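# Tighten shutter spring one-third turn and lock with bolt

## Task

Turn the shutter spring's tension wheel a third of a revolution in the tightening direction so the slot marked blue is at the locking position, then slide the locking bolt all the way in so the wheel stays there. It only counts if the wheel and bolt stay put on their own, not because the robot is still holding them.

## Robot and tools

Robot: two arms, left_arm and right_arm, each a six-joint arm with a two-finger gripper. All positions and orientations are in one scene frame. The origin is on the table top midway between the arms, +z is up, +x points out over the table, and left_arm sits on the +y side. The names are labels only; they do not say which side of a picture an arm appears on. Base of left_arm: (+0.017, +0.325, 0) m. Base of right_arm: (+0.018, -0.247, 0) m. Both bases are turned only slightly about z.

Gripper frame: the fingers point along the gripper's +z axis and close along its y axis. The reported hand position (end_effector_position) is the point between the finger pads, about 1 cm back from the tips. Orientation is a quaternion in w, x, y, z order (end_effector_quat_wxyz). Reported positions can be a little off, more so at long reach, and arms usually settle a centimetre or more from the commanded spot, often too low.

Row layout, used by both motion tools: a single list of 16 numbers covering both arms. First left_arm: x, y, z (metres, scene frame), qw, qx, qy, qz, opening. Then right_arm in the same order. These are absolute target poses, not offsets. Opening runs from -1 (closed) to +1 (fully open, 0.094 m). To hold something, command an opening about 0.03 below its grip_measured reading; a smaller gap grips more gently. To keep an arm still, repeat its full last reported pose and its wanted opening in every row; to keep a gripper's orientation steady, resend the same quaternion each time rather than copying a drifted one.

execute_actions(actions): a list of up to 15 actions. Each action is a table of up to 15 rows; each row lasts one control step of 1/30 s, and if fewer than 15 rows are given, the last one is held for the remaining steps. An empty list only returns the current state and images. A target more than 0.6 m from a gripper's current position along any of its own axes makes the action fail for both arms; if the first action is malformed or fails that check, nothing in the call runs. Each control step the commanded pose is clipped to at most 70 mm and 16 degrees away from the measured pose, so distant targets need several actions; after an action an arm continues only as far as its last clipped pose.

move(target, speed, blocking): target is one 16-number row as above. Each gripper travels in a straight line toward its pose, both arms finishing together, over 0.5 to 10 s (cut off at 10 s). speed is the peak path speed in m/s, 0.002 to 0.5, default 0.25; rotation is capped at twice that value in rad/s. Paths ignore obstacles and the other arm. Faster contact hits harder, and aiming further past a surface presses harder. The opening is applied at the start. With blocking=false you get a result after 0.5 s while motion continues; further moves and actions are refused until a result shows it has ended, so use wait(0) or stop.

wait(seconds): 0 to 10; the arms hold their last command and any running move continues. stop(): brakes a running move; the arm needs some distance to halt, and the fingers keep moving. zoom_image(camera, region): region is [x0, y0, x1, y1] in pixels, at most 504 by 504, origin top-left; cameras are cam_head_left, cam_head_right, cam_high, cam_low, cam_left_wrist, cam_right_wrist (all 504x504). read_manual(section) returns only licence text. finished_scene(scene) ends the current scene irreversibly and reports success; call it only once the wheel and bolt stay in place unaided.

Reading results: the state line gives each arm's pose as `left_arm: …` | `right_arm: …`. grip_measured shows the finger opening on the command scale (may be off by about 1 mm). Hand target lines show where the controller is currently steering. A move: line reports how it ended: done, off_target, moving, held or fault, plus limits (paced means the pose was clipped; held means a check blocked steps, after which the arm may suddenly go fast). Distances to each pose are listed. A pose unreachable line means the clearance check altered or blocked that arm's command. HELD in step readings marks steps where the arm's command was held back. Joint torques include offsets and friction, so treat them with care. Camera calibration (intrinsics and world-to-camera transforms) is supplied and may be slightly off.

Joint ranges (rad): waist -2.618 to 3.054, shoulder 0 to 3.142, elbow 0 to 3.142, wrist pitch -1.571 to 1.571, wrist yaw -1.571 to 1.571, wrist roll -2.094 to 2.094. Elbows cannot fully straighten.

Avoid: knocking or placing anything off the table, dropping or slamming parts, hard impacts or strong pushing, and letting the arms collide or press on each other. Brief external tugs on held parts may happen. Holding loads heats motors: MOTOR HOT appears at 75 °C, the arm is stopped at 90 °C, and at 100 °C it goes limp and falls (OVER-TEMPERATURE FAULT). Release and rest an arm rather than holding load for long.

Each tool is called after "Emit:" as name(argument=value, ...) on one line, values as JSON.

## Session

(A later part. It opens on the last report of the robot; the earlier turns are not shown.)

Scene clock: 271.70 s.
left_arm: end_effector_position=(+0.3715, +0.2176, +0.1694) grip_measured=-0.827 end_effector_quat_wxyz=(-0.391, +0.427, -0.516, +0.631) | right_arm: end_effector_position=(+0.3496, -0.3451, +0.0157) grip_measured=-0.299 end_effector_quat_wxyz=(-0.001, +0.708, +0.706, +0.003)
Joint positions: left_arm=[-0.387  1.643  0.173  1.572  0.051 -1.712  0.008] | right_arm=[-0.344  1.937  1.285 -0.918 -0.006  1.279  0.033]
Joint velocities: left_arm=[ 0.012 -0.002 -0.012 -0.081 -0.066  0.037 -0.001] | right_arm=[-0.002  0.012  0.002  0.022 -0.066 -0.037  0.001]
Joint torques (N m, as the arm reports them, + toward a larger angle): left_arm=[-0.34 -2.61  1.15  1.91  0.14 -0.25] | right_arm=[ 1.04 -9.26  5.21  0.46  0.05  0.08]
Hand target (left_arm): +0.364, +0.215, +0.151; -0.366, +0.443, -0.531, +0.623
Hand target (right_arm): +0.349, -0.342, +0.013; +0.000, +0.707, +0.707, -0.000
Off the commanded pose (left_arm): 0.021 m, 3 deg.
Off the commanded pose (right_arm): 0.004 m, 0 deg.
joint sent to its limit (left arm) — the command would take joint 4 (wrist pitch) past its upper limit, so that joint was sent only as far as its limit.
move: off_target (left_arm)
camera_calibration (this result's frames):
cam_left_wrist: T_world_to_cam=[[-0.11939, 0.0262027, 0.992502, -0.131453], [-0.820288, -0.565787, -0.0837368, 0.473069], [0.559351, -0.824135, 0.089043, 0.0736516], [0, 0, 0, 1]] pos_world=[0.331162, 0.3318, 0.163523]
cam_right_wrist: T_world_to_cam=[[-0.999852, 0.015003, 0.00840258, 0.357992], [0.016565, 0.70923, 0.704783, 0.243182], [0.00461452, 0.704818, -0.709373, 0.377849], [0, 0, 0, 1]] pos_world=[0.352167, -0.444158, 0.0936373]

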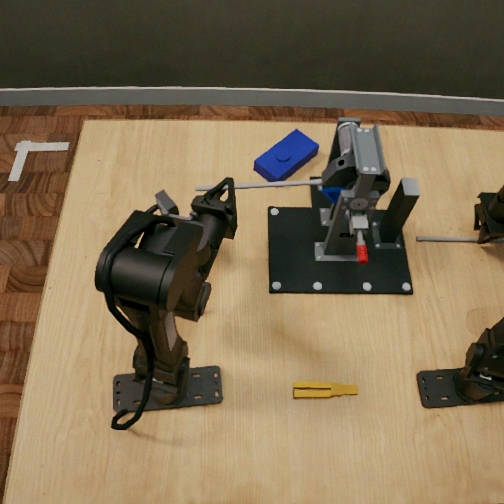

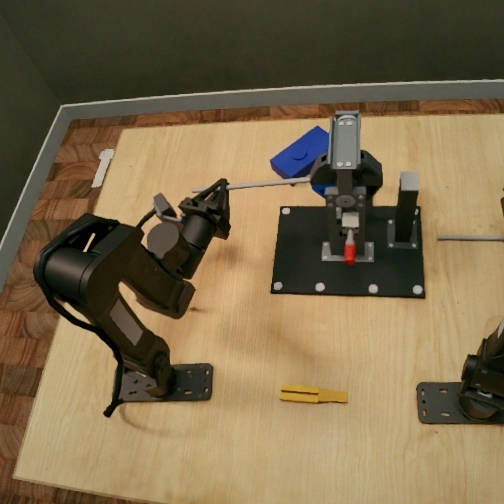

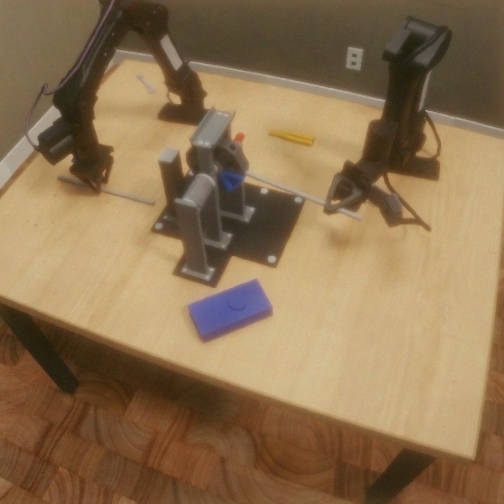

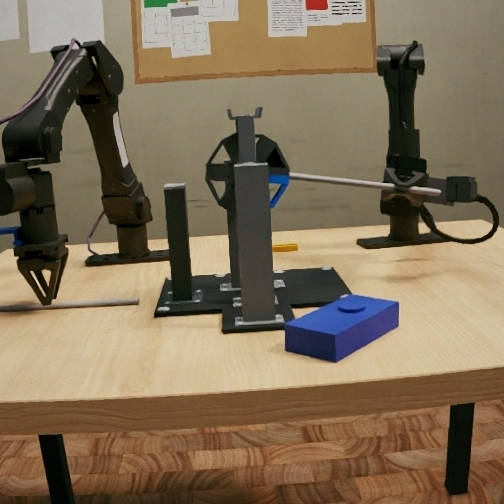

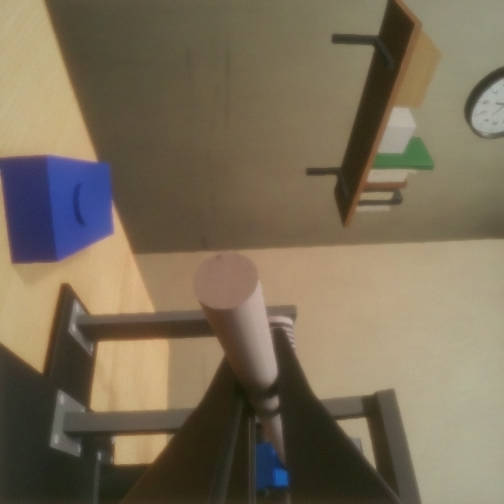

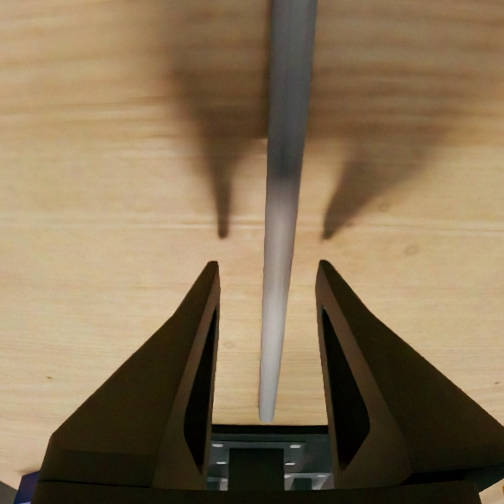

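Emit:
move(target=[0.364,0.215,0.15,0.3687,-0.4394,0.5266,-0.6275,-0.87, 0.346,-0.342,0.005,0,0.707,0.707,0,-0.3], speed=0.02)

Emit:
move(target=[0.364,0.215,0.15,0.3687,-0.4394,0.5266,-0.6275,-0.87, 0.346,-0.342,0.005,0,0.707,0.707,0,-0.88], speed=0.02)

Scene clock: 277.00 s.
left_arm: end_effector_position=(+0.3715, +0.2176, +0.1694) grip_measured=-0.827 end_effector_quat_wxyz=(-0.391, +0.427, -0.516, +0.631) | right_arm: end_effector_position=(+0.3466, -0.3442, +0.0082) grip_measured=-0.299 end_effector_quat_wxyz=(-0.000, +0.708, +0.706, +0.003)
Joint positions: left_arm=[-0.387  1.643  0.173  1.572  0.051 -1.712  0.008] | right_arm=[-0.344  1.937  1.252 -0.884 -0.006  1.28   0.033]
Joint velocities: left_arm=[-0.022  0.012  0.007  0.11  -0.007 -0.095 -0.   ] | right_arm=[ 0.002  0.022 -0.007 -0.037  0.022  0.022 -0.001]
Joint torques (N m, as the arm reports them, + toward a larger angle): left_arm=[-0.32 -2.62  1.16  1.92  0.13 -0.24] | right_arm=[ 0.74 -9.03  5.09  0.47  0.04  0.04]
Hand target (left_arm): +0.364, +0.215, +0.151; -0.366, +0.443, -0.531, +0.623
Hand target (right_arm): +0.346, -0.342, +0.005; -0.000, +0.707, +0.707, -0.000
Off the commanded pose (left_arm): 0.021 m, 3 deg.
Off the commanded pose (right_arm): 0.004 m, 0 deg.
joint sent to its limit (left arm) — the command would take joint 4 (wrist pitch) past its upper limit, so that joint was sent only as far as its limit.
move: off_target (left_arm)
camera_calibration (this result's frames):
cam_left_wrist: T_world_to_cam=[[-0.11939, 0.0262027, 0.992502, -0.131453], [-0.820288, -0.565787, -0.0837368, 0.473069], [0.559351, -0.824135, 0.089043, 0.0736516], [0, 0, 0, 1]] pos_world=[0.331162, 0.3318, 0.163523]
cam_right_wrist: T_world_to_cam=[[-0.999849, 0.0157684, 0.0073065, 0.355334], [0.0163373, 0.709449, 0.704567, 0.247991], [0.00592634, 0.70458, -0.7096, 0.371414], [0, 0, 0, 1]] pos_world=[0.349027, -0.443231, 0.0862332]

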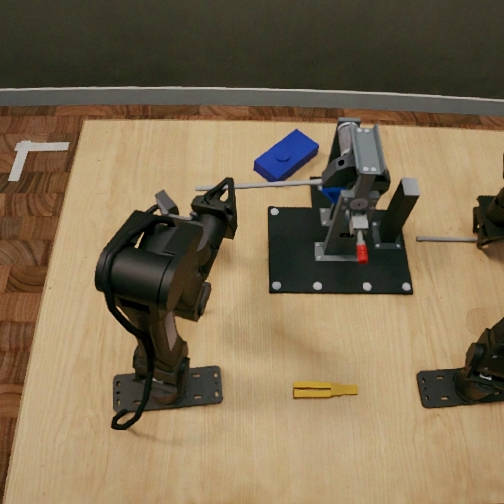

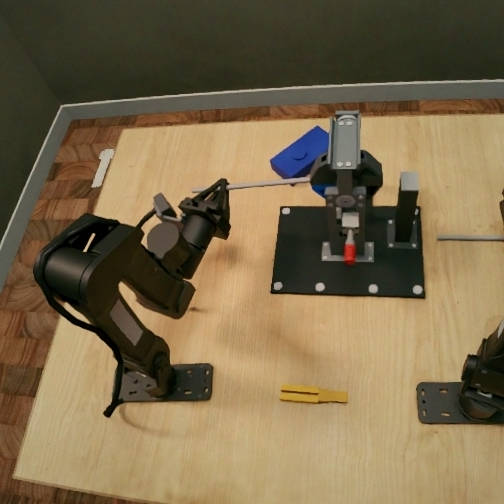

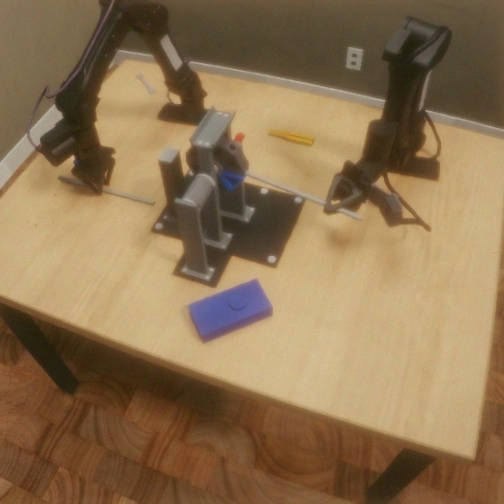

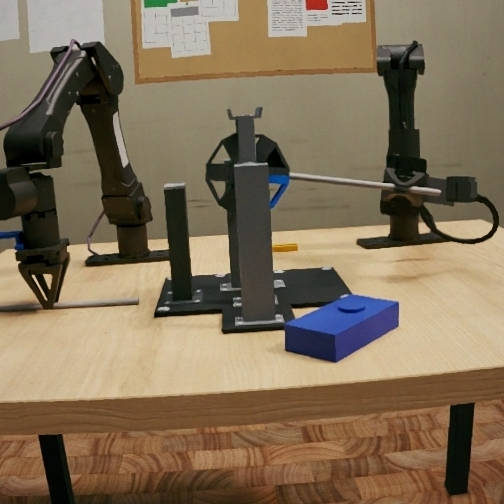

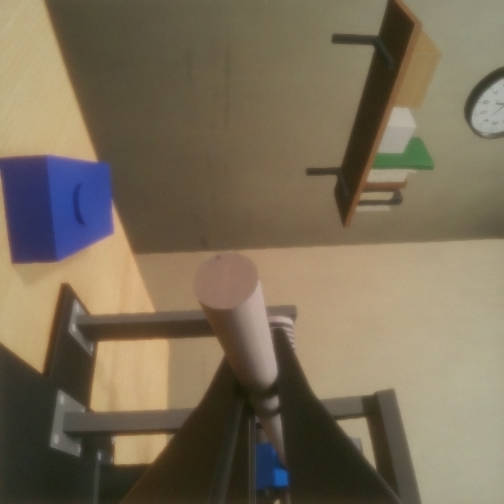

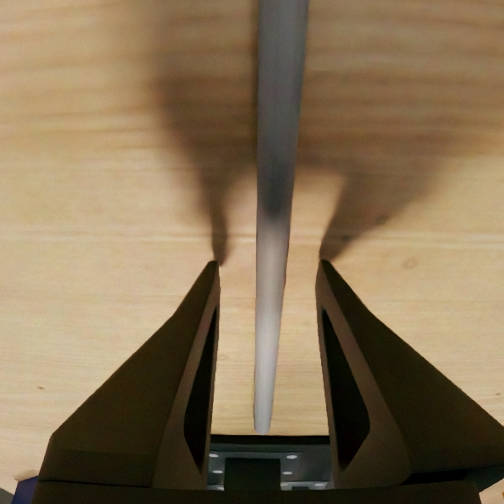

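Scene clock: 278.60 s.
left_arm: end_effector_position=(+0.3715, +0.2176, +0.1694) grip_measured=-0.827 end_effector_quat_wxyz=(-0.391, +0.427, -0.516, +0.631) | right_arm: end_effector_position=(+0.3480, -0.3442, +0.0116) grip_measured=-0.878 end_effector_quat_wxyz=(+0.004, +0.708, +0.706, +0.007)
Joint positions: left_arm=[-0.387  1.643  0.173  1.572  0.051 -1.712  0.008] | right_arm=[-0.344  1.927  1.252 -0.883 -0.008  1.28   0.006]
Joint velocities: left_arm=[ 0.002  0.002 -0.012  0.007 -0.007  0.037 -0.   ] | right_arm=[ 0.002  0.022 -0.012 -0.022  0.022 -0.007 -0.   ]
Joint torques (N m, as the arm reports them, + toward a larger angle): left_arm=[-0.32 -2.62  1.17  1.92  0.13 -0.24] | right_arm=[ 0.63 -8.06  5.17  0.48  0.05  0.03]
Hand target (left_arm): +0.364, +0.215, +0.151; -0.366, +0.443, -0.531, +0.623
Hand target (right_arm): +0.346, -0.342, +0.005; -0.000, +0.707, +0.707, +0.000
Off the commanded pose (left_arm): 0.021 m, 3 deg.
Off the commanded pose (right_arm): 0.007 m, 1 deg.
joint sent to its limit (left arm) — the command would take joint 4 (wrist pitch) past its upper limit, so that joint was sent only as far as its limit.
move: off_target (left_arm)
camera_calibration (this result's frames):
cam_left_wrist: T_world_to_cam=[[-0.11939, 0.0262027, 0.992502, -0.131453], [-0.820288, -0.565787, -0.0837368, 0.473069], [0.559351, -0.824135, 0.089043, 0.0736516], [0, 0, 0, 1]] pos_world=[0.331162, 0.3318, 0.163523]
cam_right_wrist: T_world_to_cam=[[-0.999868, 0.0157562, -0.00385428, 0.356795], [0.00848237, 0.710424, 0.703723, 0.248738], [0.0138262, 0.703598, -0.710464, 0.370733], [0, 0, 0, 1]] pos_world=[0.349512, -0.443178, 0.0897245]

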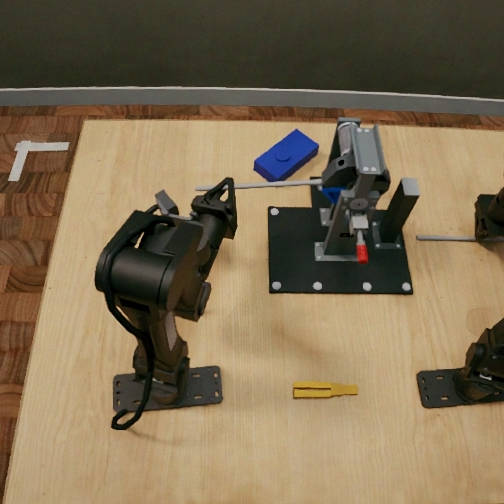

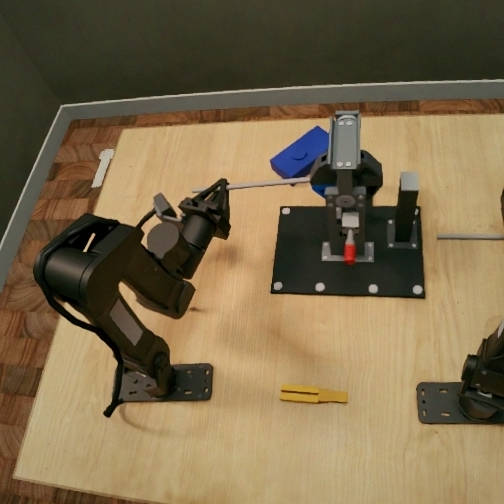

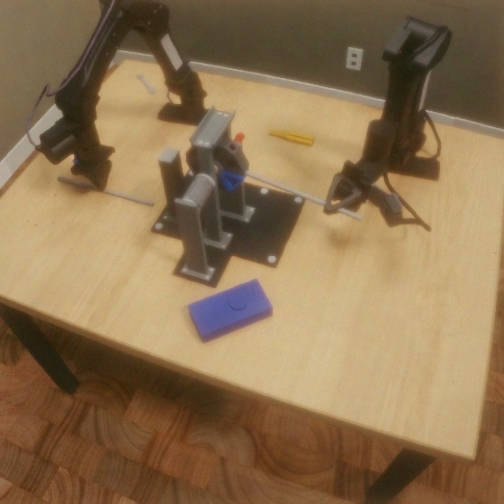

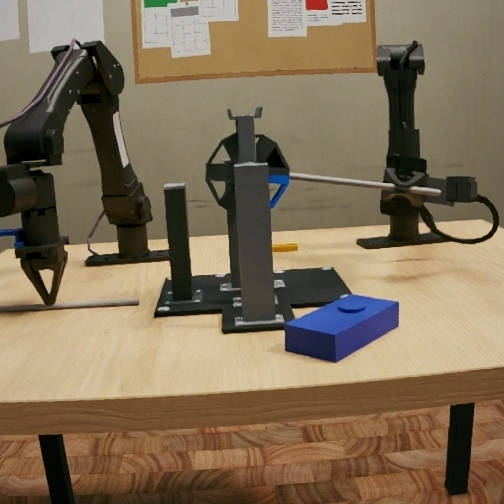

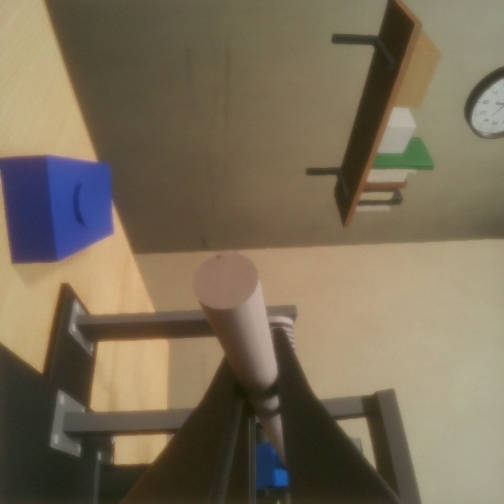

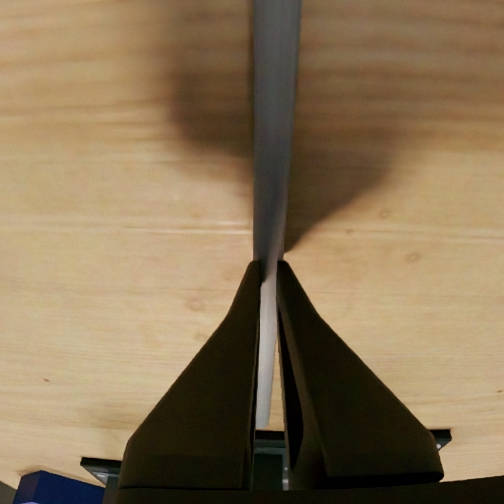

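The fingers rode up over the bar; reopening and going lower.

Emit:
move(target=[0.364,0.215,0.15,0.3687,-0.4394,0.5266,-0.6275,-0.87, 0.347,-0.342,-0.002,0,0.707,0.707,0,-0.55], speed=0.015)

Emit:
move(target=[0.364,0.215,0.15,0.3687,-0.4394,0.5266,-0.6275,-0.87, 0.347,-0.342,-0.002,0,0.707,0.707,0,-0.87], speed=0.015)

Scene clock: 286.77 s.
left_arm: end_effector_position=(+0.3715, +0.2176, +0.1694) grip_measured=-0.827 end_effector_quat_wxyz=(-0.391, +0.427, -0.516, +0.631) | right_arm: end_effector_position=(+0.3511, -0.3452, +0.0037) grip_measured=-0.551 end_effector_quat_wxyz=(+0.004, +0.708, +0.706, +0.007)
Joint positions: left_arm=[-0.387  1.643  0.173  1.572  0.051 -1.712  0.008] | right_arm=[-0.344  1.951  1.252 -0.859 -0.008  1.28   0.021]
Joint velocities: left_arm=[-0.002  0.007 -0.002 -0.022 -0.022  0.007 -0.002] | right_arm=[-0.007  0.012 -0.007  0.022 -0.022 -0.022 -0.001]
Joint torques (N m, as the arm reports them, + toward a larger angle): left_arm=[-0.34 -2.61  1.19  1.91  0.13 -0.24] | right_arm=[ 0.78 -9.23  4.5   0.49  0.05  0.03]
Hand target (left_arm): +0.364, +0.215, +0.151; -0.366, +0.443, -0.531, +0.623
Hand target (right_arm): +0.347, -0.342, -0.002; +0.000, +0.707, +0.707, -0.000
Off the commanded pose (left_arm): 0.021 m, 3 deg.
Off the commanded pose (right_arm): 0.008 m, 1 deg.
joint sent to its limit (left arm) — the command would take joint 4 (wrist pitch) past its upper limit, so that joint was sent only as far as its limit.
move: off_target (left_arm)
camera_calibration (this result's frames):
cam_left_wrist: T_world_to_cam=[[-0.11939, 0.0262027, 0.992502, -0.131453], [-0.820288, -0.565787, -0.0837368, 0.473069], [0.559351, -0.824135, 0.089043, 0.0736516], [0, 0, 0, 1]] pos_world=[0.331162, 0.3318, 0.163523]
cam_right_wrist: T_world_to_cam=[[-0.99987, 0.0157566, -0.00348751, 0.359899], [0.0087393, 0.710346, 0.703799, 0.254807], [0.0135668, 0.703677, -0.710391, 0.365879], [0, 0, 0, 1]] pos_world=[0.352661, -0.444132, 0.0818392]

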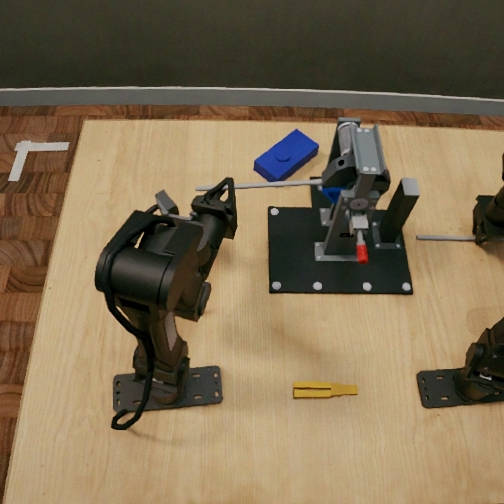

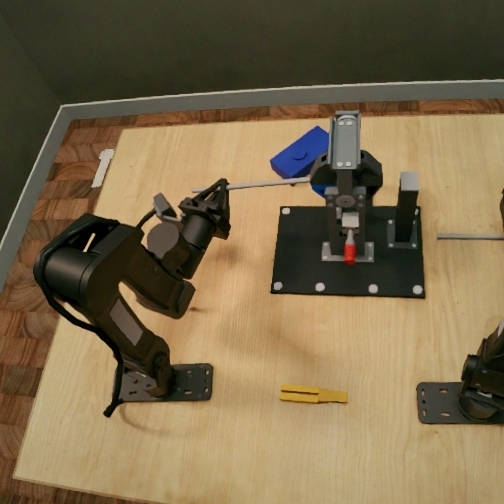

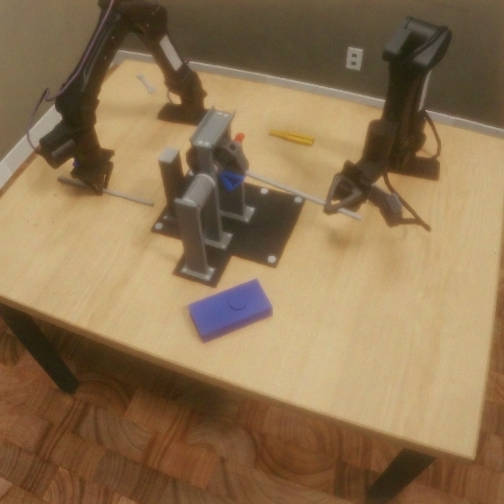

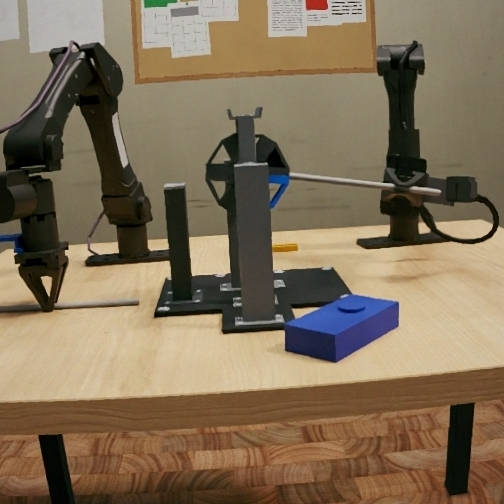

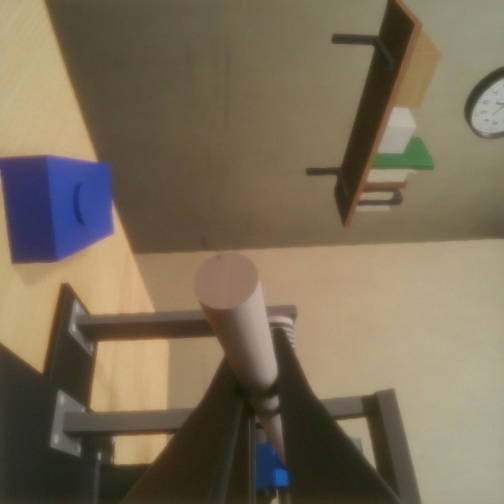

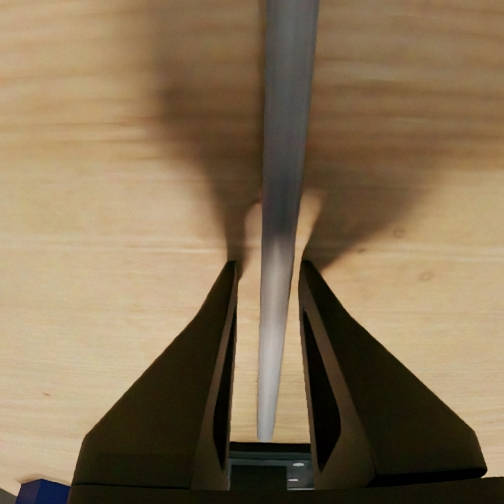

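Scene clock: 288.83 s.
left_arm: end_effector_position=(+0.3715, +0.2176, +0.1694) grip_measured=-0.827 end_effector_quat_wxyz=(-0.391, +0.427, -0.516, +0.631) | right_arm: end_effector_position=(+0.3509, -0.3451, +0.0034) grip_measured=-0.838 end_effector_quat_wxyz=(+0.003, +0.708, +0.706, +0.006)
Joint positions: left_arm=[-0.387  1.643  0.173  1.572  0.051 -1.712  0.008] | right_arm=[-0.344  1.952  1.252 -0.86  -0.008  1.28   0.008]
Joint velocities: left_arm=[-0.012  0.002  0.002  0.022  0.007 -0.007  0.001] | right_arm=[-0.022  0.002  0.017 -0.037 -0.007  0.037 -0.001]
Joint torques (N m, as the arm reports them, + toward a larger angle): left_arm=[-0.34 -2.59  1.17  1.91  0.13 -0.23] | right_arm=[ 0.84 -9.16  4.4   0.49  0.08  0.06]
Hand target (left_arm): +0.364, +0.215, +0.151; -0.366, +0.443, -0.531, +0.623
Hand target (right_arm): +0.347, -0.342, -0.002; +0.000, +0.707, +0.707, -0.000
Off the commanded pose (left_arm): 0.021 m, 3 deg.
Off the commanded pose (right_arm): 0.007 m, 1 deg.
joint sent to its limit (left arm) — the command would take joint 4 (wrist pitch) past its upper limit, so that joint was sent only as far as its limit.
move: off_target (left_arm)
camera_calibration (this result's frames):
cam_left_wrist: T_world_to_cam=[[-0.11939, 0.0262027, 0.992502, -0.131453], [-0.820288, -0.565787, -0.0837368, 0.473069], [0.559351, -0.824135, 0.089043, 0.0736516], [0, 0, 0, 1]] pos_world=[0.331162, 0.3318, 0.163523]
cam_right_wrist: T_world_to_cam=[[-0.999873, 0.0157541, -0.00249207, 0.359737], [0.00942918, 0.709855, 0.704285, 0.254487], [0.0128644, 0.704172, -0.709913, 0.366036], [0, 0, 0, 1]] pos_world=[0.352583, -0.444069, 0.0815186]

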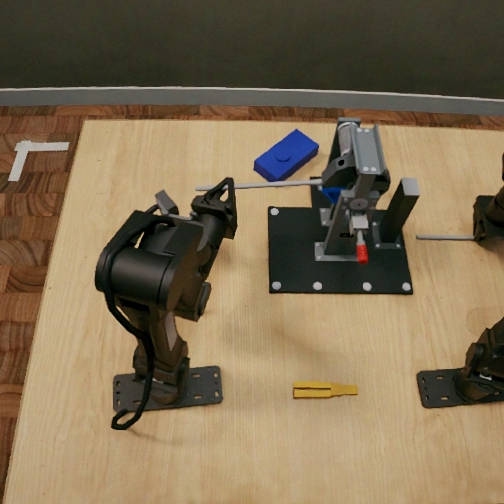

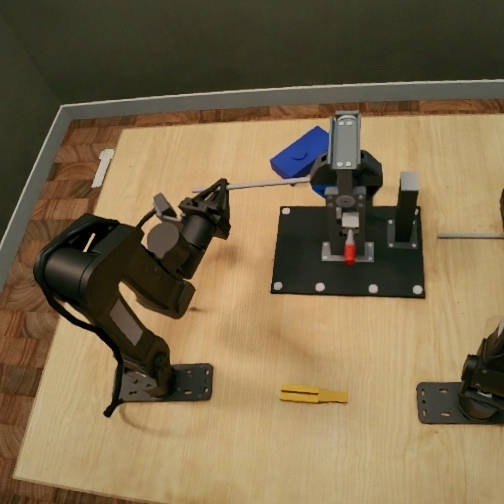

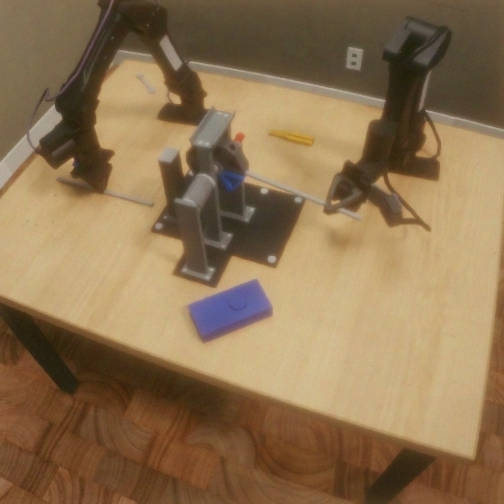

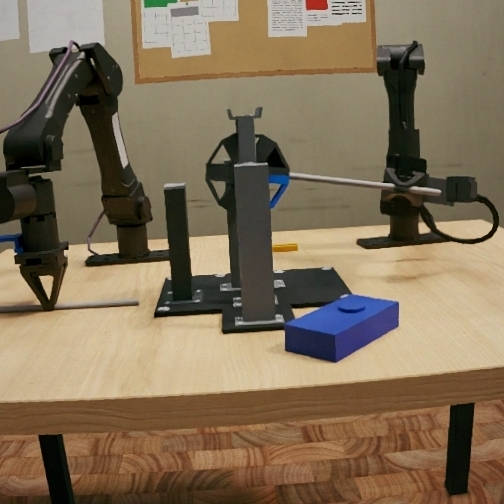

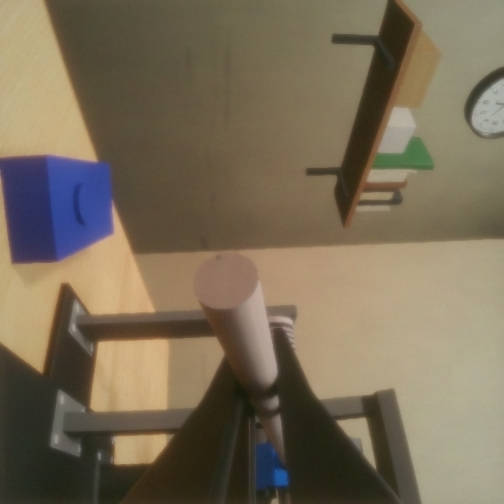

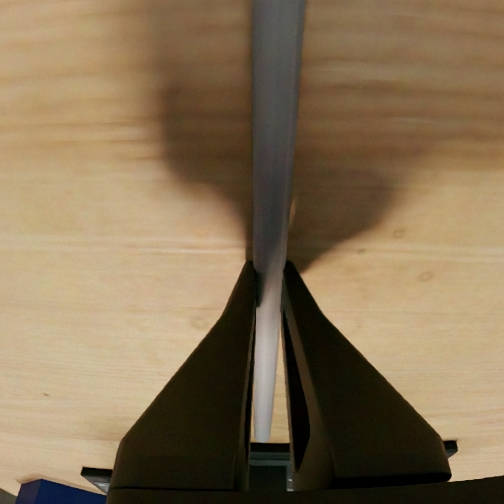

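Emit:
execute_actions(actions=[[[0.364,0.215,0.15,0.3687,-0.4394,0.5266,-0.6275,-0.87, 0.348,-0.342,-0.004,0,0.707,0.707,0,-0.65]],[[0.364,0.215,0.15,0.3687,-0.4394,0.5266,-0.6275,-0.87, 0.348,-0.342,-0.010,0,0.707,0.707,0,-0.65]],[[0.364,0.215,0.15,0.3687,-0.4394,0.5266,-0.6275,-0.87, 0.348,-0.342,-0.010,0,0.707,0.707,0,-0.87]]])

Scene clock: 294.10 s.
left_arm: end_effector_position=(+0.3715, +0.2176, +0.1694) grip_measured=-0.827 end_effector_quat_wxyz=(-0.391, +0.427, -0.516, +0.631) | right_arm: end_effector_position=(+0.3516, -0.3456, +0.0026) grip_measured=-0.838 end_effector_quat_wxyz=(+0.005, +0.709, +0.706, +0.007)
Joint positions: left_arm=[-0.387  1.643  0.173  1.572  0.051 -1.712  0.008] | right_arm=[-0.344  1.952  1.249 -0.852 -0.006  1.281  0.008]
Joint velocities: left_arm=[ 0.007 -0.022 -0.002 -0.007  0.037 -0.051 -0.   ] | right_arm=[-0.007 -0.007  0.002  0.037 -0.022 -0.037  0.   ]
Joint torques (N m, as the arm reports them, + toward a larger angle): left_arm=[-0.38 -2.63  1.18  1.92  0.13 -0.25] | right_arm=[ 0.87 -7.89  3.8   0.71  0.04  0.04]
Hand target (left_arm): +0.364, +0.215, +0.151; -0.366, +0.443, -0.531, +0.623
Hand target (right_arm): +0.347, -0.342, -0.009; +0.000, +0.707, +0.707, -0.000
Off the commanded pose (left_arm): 0.021 m, 3 deg.
Off the commanded pose (right_arm): 0.014 m, 1 deg.
joint sent to its limit (left arm) — the command would take joint 4 (wrist pitch) past its upper limit, so that joint was sent only as far as its limit.
Step readings (end_effector_position; steps 1 to 15: 1st action; 16 to 30: 2nd action; 31 to 45: 3rd action):
0: left_arm (+0.3715, +0.2176, +0.1694) | right_arm (+0.3509, -0.3451, +0.0034)
1: left_arm (+0.3715, +0.2176, +0.1694) | right_arm (+0.3511, -0.3451, +0.0034)
2: left_arm (+0.3715, +0.2176, +0.1694) | right_arm (+0.3517, -0.3453, +0.0034)
4: left_arm (+0.3715, +0.2176, +0.1694) | right_arm (+0.3521, -0.3454, +0.0034)
8: left_arm (+0.3715, +0.2176, +0.1694) | right_arm (+0.3521, -0.3454, +0.0034)
15: left_arm (+0.3715, +0.2176, +0.1694) | right_arm (+0.3521, -0.3454, +0.0034)
16: left_arm (+0.3715, +0.2176, +0.1694) | right_arm (+0.3520, -0.3454, +0.0030)
17: left_arm (+0.3715, +0.2176, +0.1694) | right_arm (+0.3519, -0.3454, +0.0028)
19: left_arm (+0.3715, +0.2176, +0.1694) | right_arm (+0.3519, -0.3454, +0.0028)
23: left_arm (+0.3715, +0.2176, +0.1694) | right_arm (+0.3519, -0.3454, +0.0028)
30: left_arm (+0.3715, +0.2176, +0.1694) | right_arm (+0.3519, -0.3454, +0.0028)
31: left_arm (+0.3715, +0.2176, +0.1694) | right_arm (+0.3522, -0.3455, +0.0028)
32: left_arm (+0.3715, +0.2176, +0.1694) | right_arm (+0.3517, -0.3455, +0.0027)
34: left_arm (+0.3715, +0.2176, +0.1694) | right_arm (+0.3516, -0.3456, +0.0026)
38: left_arm (+0.3715, +0.2176, +0.1694) | right_arm (+0.3516, -0.3456, +0.0026)
45: end_effector_position above
camera_calibration (this result's frames):
cam_left_wrist: T_world_to_cam=[[-0.11939, 0.0262027, 0.992502, -0.131453], [-0.820288, -0.565787, -0.0837368, 0.473069], [0.559351, -0.824135, 0.089043, 0.0736516], [0, 0, 0, 1]] pos_world=[0.331162, 0.3318, 0.163523]
cam_right_wrist: T_world_to_cam=[[-0.999845, 0.0165302, -0.00600083, 0.360632], [0.00755678, 0.71198, 0.70216, 0.25683], [0.0158793, 0.702006, -0.711994, 0.364038], [0, 0, 0, 1]] pos_world=[0.352855, -0.444376, 0.0810213]

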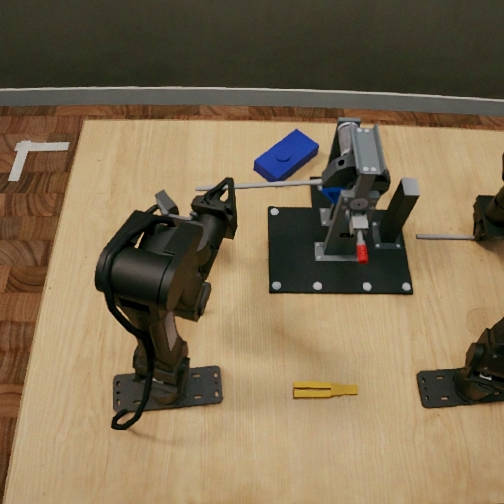

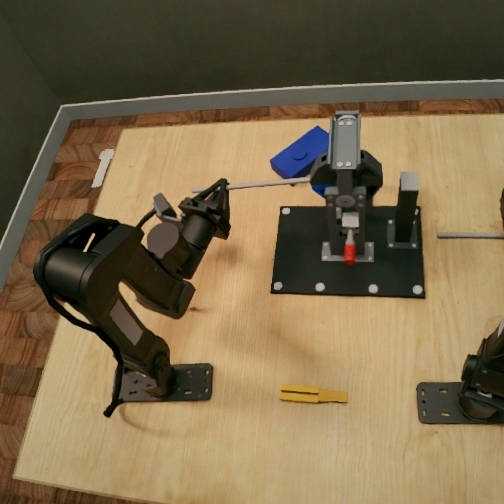

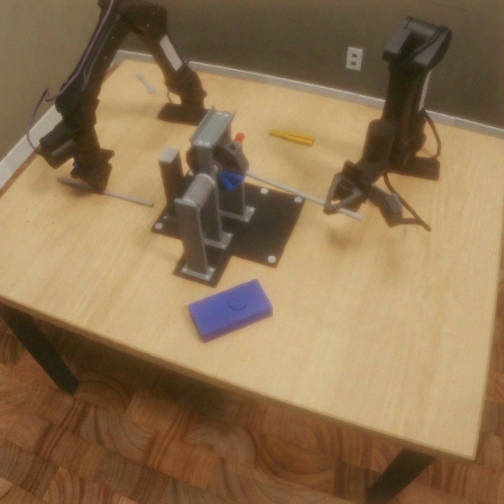

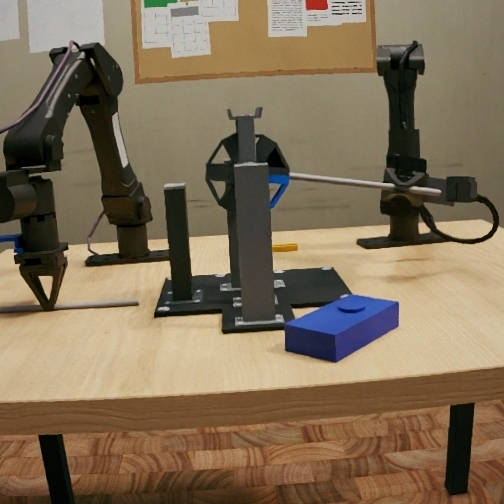

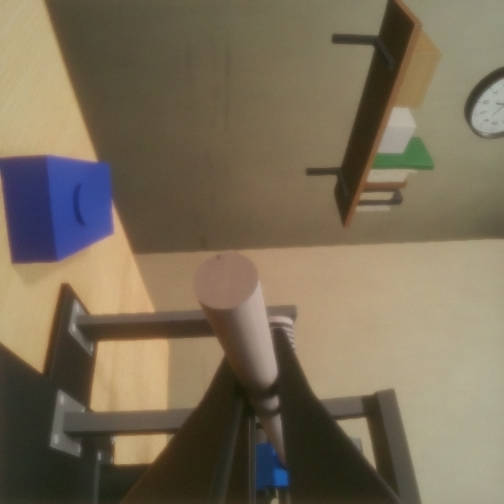

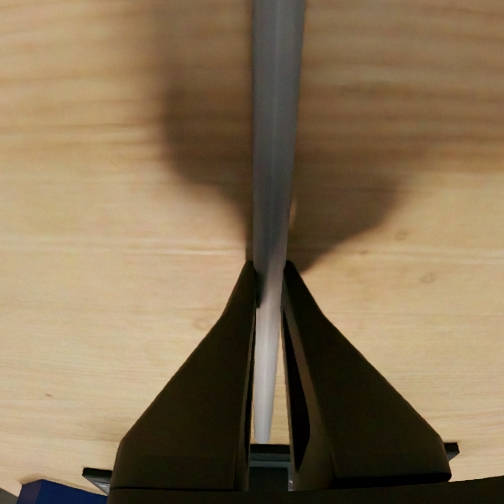

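Emit:
move(target=[0.364,0.215,0.15,0.3687,-0.4394,0.5266,-0.6275,-0.87, 0.352,-0.345,0.05,0,0.707,0.707,0,-0.87], speed=0.05)

Emit:
move(target=[0.364,0.215,0.15,0.3687,-0.4394,0.5266,-0.6275,-0.87, 0.355,-0.33,0.225,0.271,0.653,0.653,0.271,-0.87], speed=0.12)

Scene clock: 299.13 s.
left_arm: end_effector_position=(+0.3715, +0.2176, +0.1694) grip_measured=-0.827 end_effector_quat_wxyz=(-0.391, +0.427, -0.516, +0.631) | right_arm: end_effector_position=(+0.3438, -0.3432, +0.0320) grip_measured=-0.838 end_effector_quat_wxyz=(-0.022, +0.709, +0.705, -0.008)
Joint positions: left_arm=[-0.387  1.643  0.173  1.572  0.051 -1.712  0.008] | right_arm=[-0.344  1.935  1.351 -1.033 -0.006  1.281  0.008]
Joint velocities: left_arm=[ 0.007 -0.017  0.012  0.051 -0.037  0.007 -0.   ] | right_arm=[ 0.012  0.002 -0.012 -0.022 -0.007 -0.037 -0.   ]
Joint torques (N m, as the arm reports them, + toward a larger angle): left_arm=[-0.35 -2.62  1.13  1.93  0.13 -0.24] | right_arm=[  0.5  -11.85   8.69   0.14   0.07  -0.03]
Hand target (left_arm): +0.364, +0.215, +0.151; -0.366, +0.443, -0.531, +0.623
Hand target (right_arm): +0.353, -0.345, +0.050; +0.000, +0.707, +0.707, +0.000
Off the commanded pose (left_arm): 0.021 m, 3 deg.
Off the commanded pose (right_arm): 0.020 m, 3 deg.
joint sent to its limit (left arm) — the command would take joint 4 (wrist pitch) past its upper limit, so that joint was sent only as far as its limit.
move: off_target (left_arm, right_arm)
camera_calibration (this result's frames):
cam_left_wrist: T_world_to_cam=[[-0.11939, 0.0262027, 0.992502, -0.131453], [-0.820288, -0.565787, -0.0837368, 0.473069], [0.559351, -0.824135, 0.089043, 0.0736516], [0, 0, 0, 1]] pos_world=[0.331162, 0.3318, 0.163523]
cam_right_wrist: T_world_to_cam=[[-0.998384, 0.0160873, 0.0545011, 0.350406], [0.0502029, 0.699054, 0.713304, 0.215104], [-0.0266241, 0.714888, -0.698732, 0.402059], [0, 0, 0, 1]] pos_world=[0.349746, -0.443434, 0.108399]

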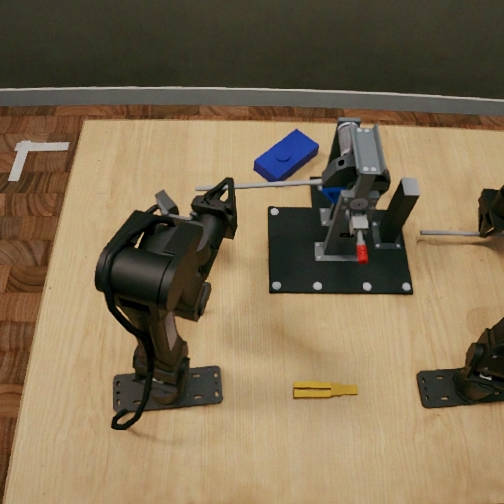

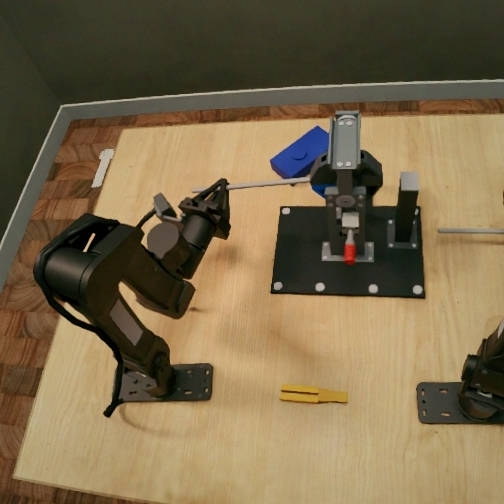

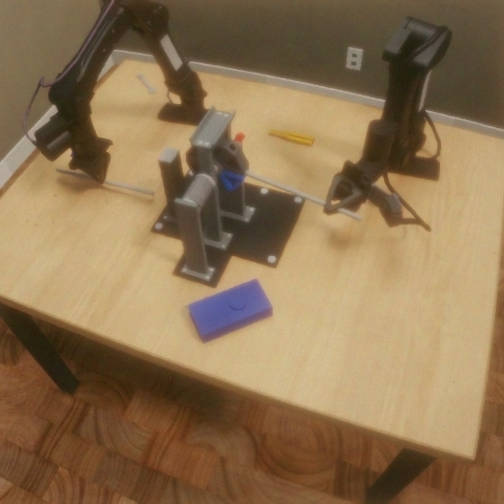

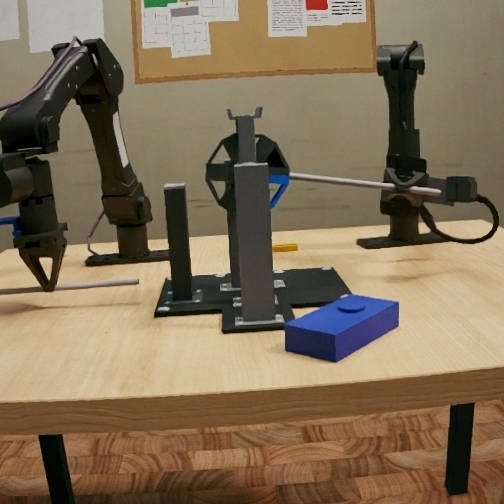

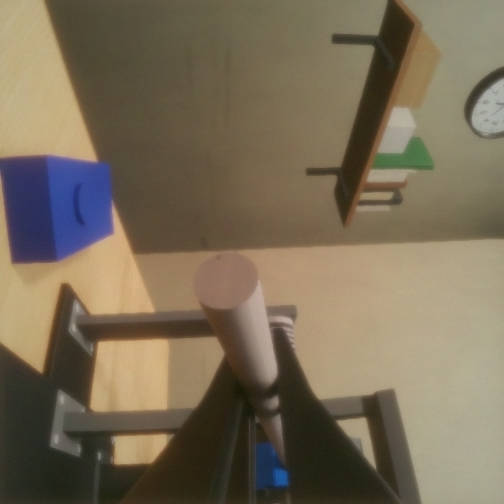

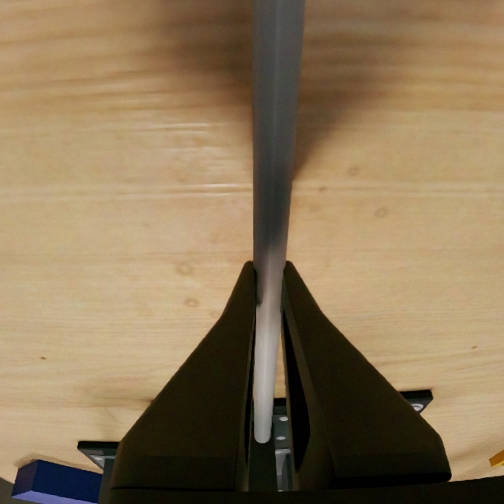

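Scene clock: 303.00 s.
left_arm: end_effector_position=(+0.3715, +0.2176, +0.1694) grip_measured=-0.827 end_effector_quat_wxyz=(-0.391, +0.427, -0.516, +0.631) | right_arm: end_effector_position=(+0.3561, -0.3279, +0.2093) grip_measured=-0.838 end_effector_quat_wxyz=(+0.243, +0.664, +0.659, +0.257)
Joint positions: left_arm=[-0.387  1.643  0.173  1.572  0.051 -1.712  0.008] | right_arm=[-0.419  1.264  1.132 -0.755 -0.257  1.301  0.008]
Joint velocities: left_arm=[-0.022 -0.002  0.002 -0.022  0.081  0.037 -0.001] | right_arm=[-0.022  0.012 -0.022  0.022  0.051 -0.095  0.   ]
Joint torques (N m, as the arm reports them, + toward a larger angle): left_arm=[-0.37 -2.63  1.19  1.92  0.13 -0.25] | right_arm=[-1.14 -6.29  7.17  1.81 -0.17  0.05]
Hand target (left_arm): +0.364, +0.215, +0.151; -0.366, +0.443, -0.531, +0.623
Hand target (right_arm): +0.359, -0.331, +0.224; +0.268, +0.657, +0.649, +0.274
Off the commanded pose (left_arm): 0.021 m, 3 deg.
Off the commanded pose (right_arm): 0.016 m, 4 deg.
joint sent to its limit (left arm) — the command would take joint 4 (wrist pitch) past its upper limit, so that joint was sent only as far as its limit.
move: off_target (left_arm, right_arm)
camera_calibration (this result's frames):
cam_left_wrist: T_world_to_cam=[[-0.11939, 0.0262027, 0.992502, -0.131453], [-0.820288, -0.565787, -0.0837368, 0.473069], [0.559351, -0.824135, 0.089043, 0.0736516], [0, 0, 0, 1]] pos_world=[0.331162, 0.3318, 0.163523]
cam_right_wrist: T_world_to_cam=[[-0.756999, 0.0260632, -0.652897, 0.418143], [-0.451817, 0.700953, 0.551839, 0.29045], [0.472032, 0.712731, -0.518845, 0.299381], [0, 0, 0, 1]] pos_world=[0.306446, -0.427868, 0.268055]

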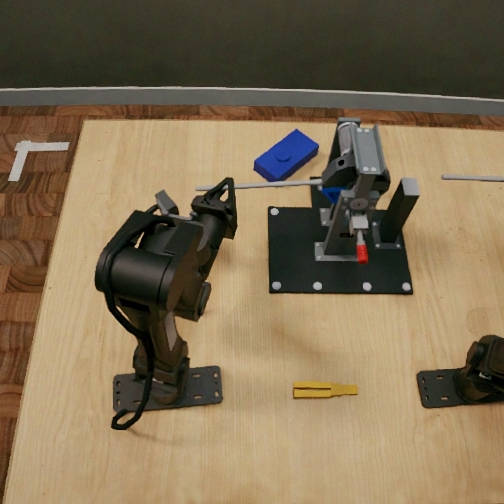

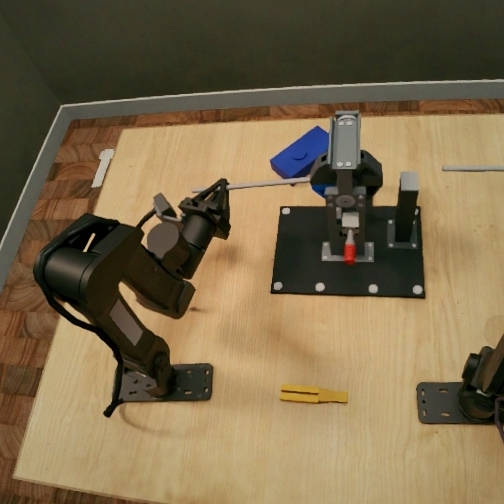

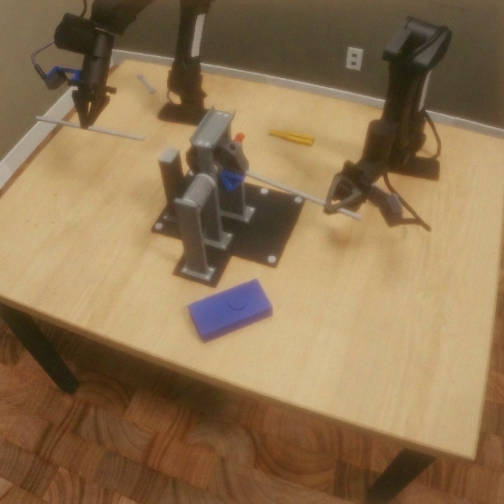

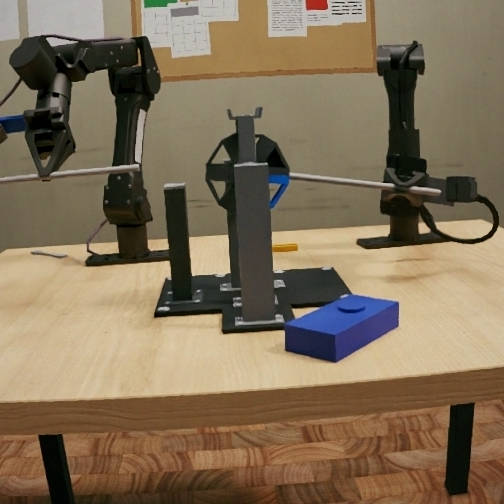

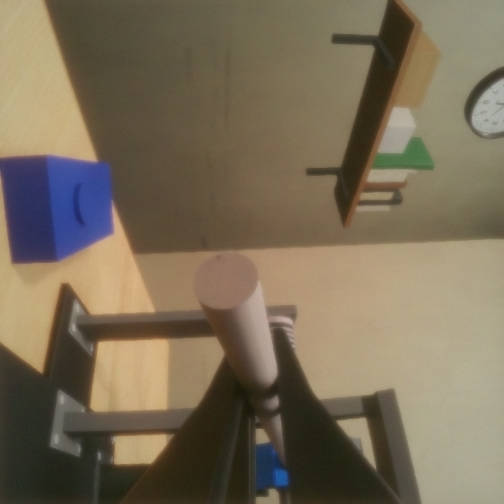

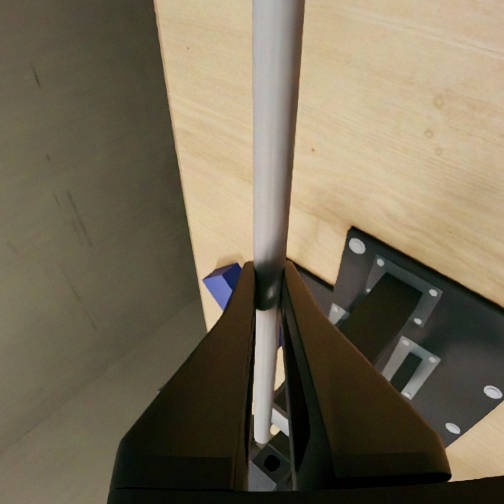

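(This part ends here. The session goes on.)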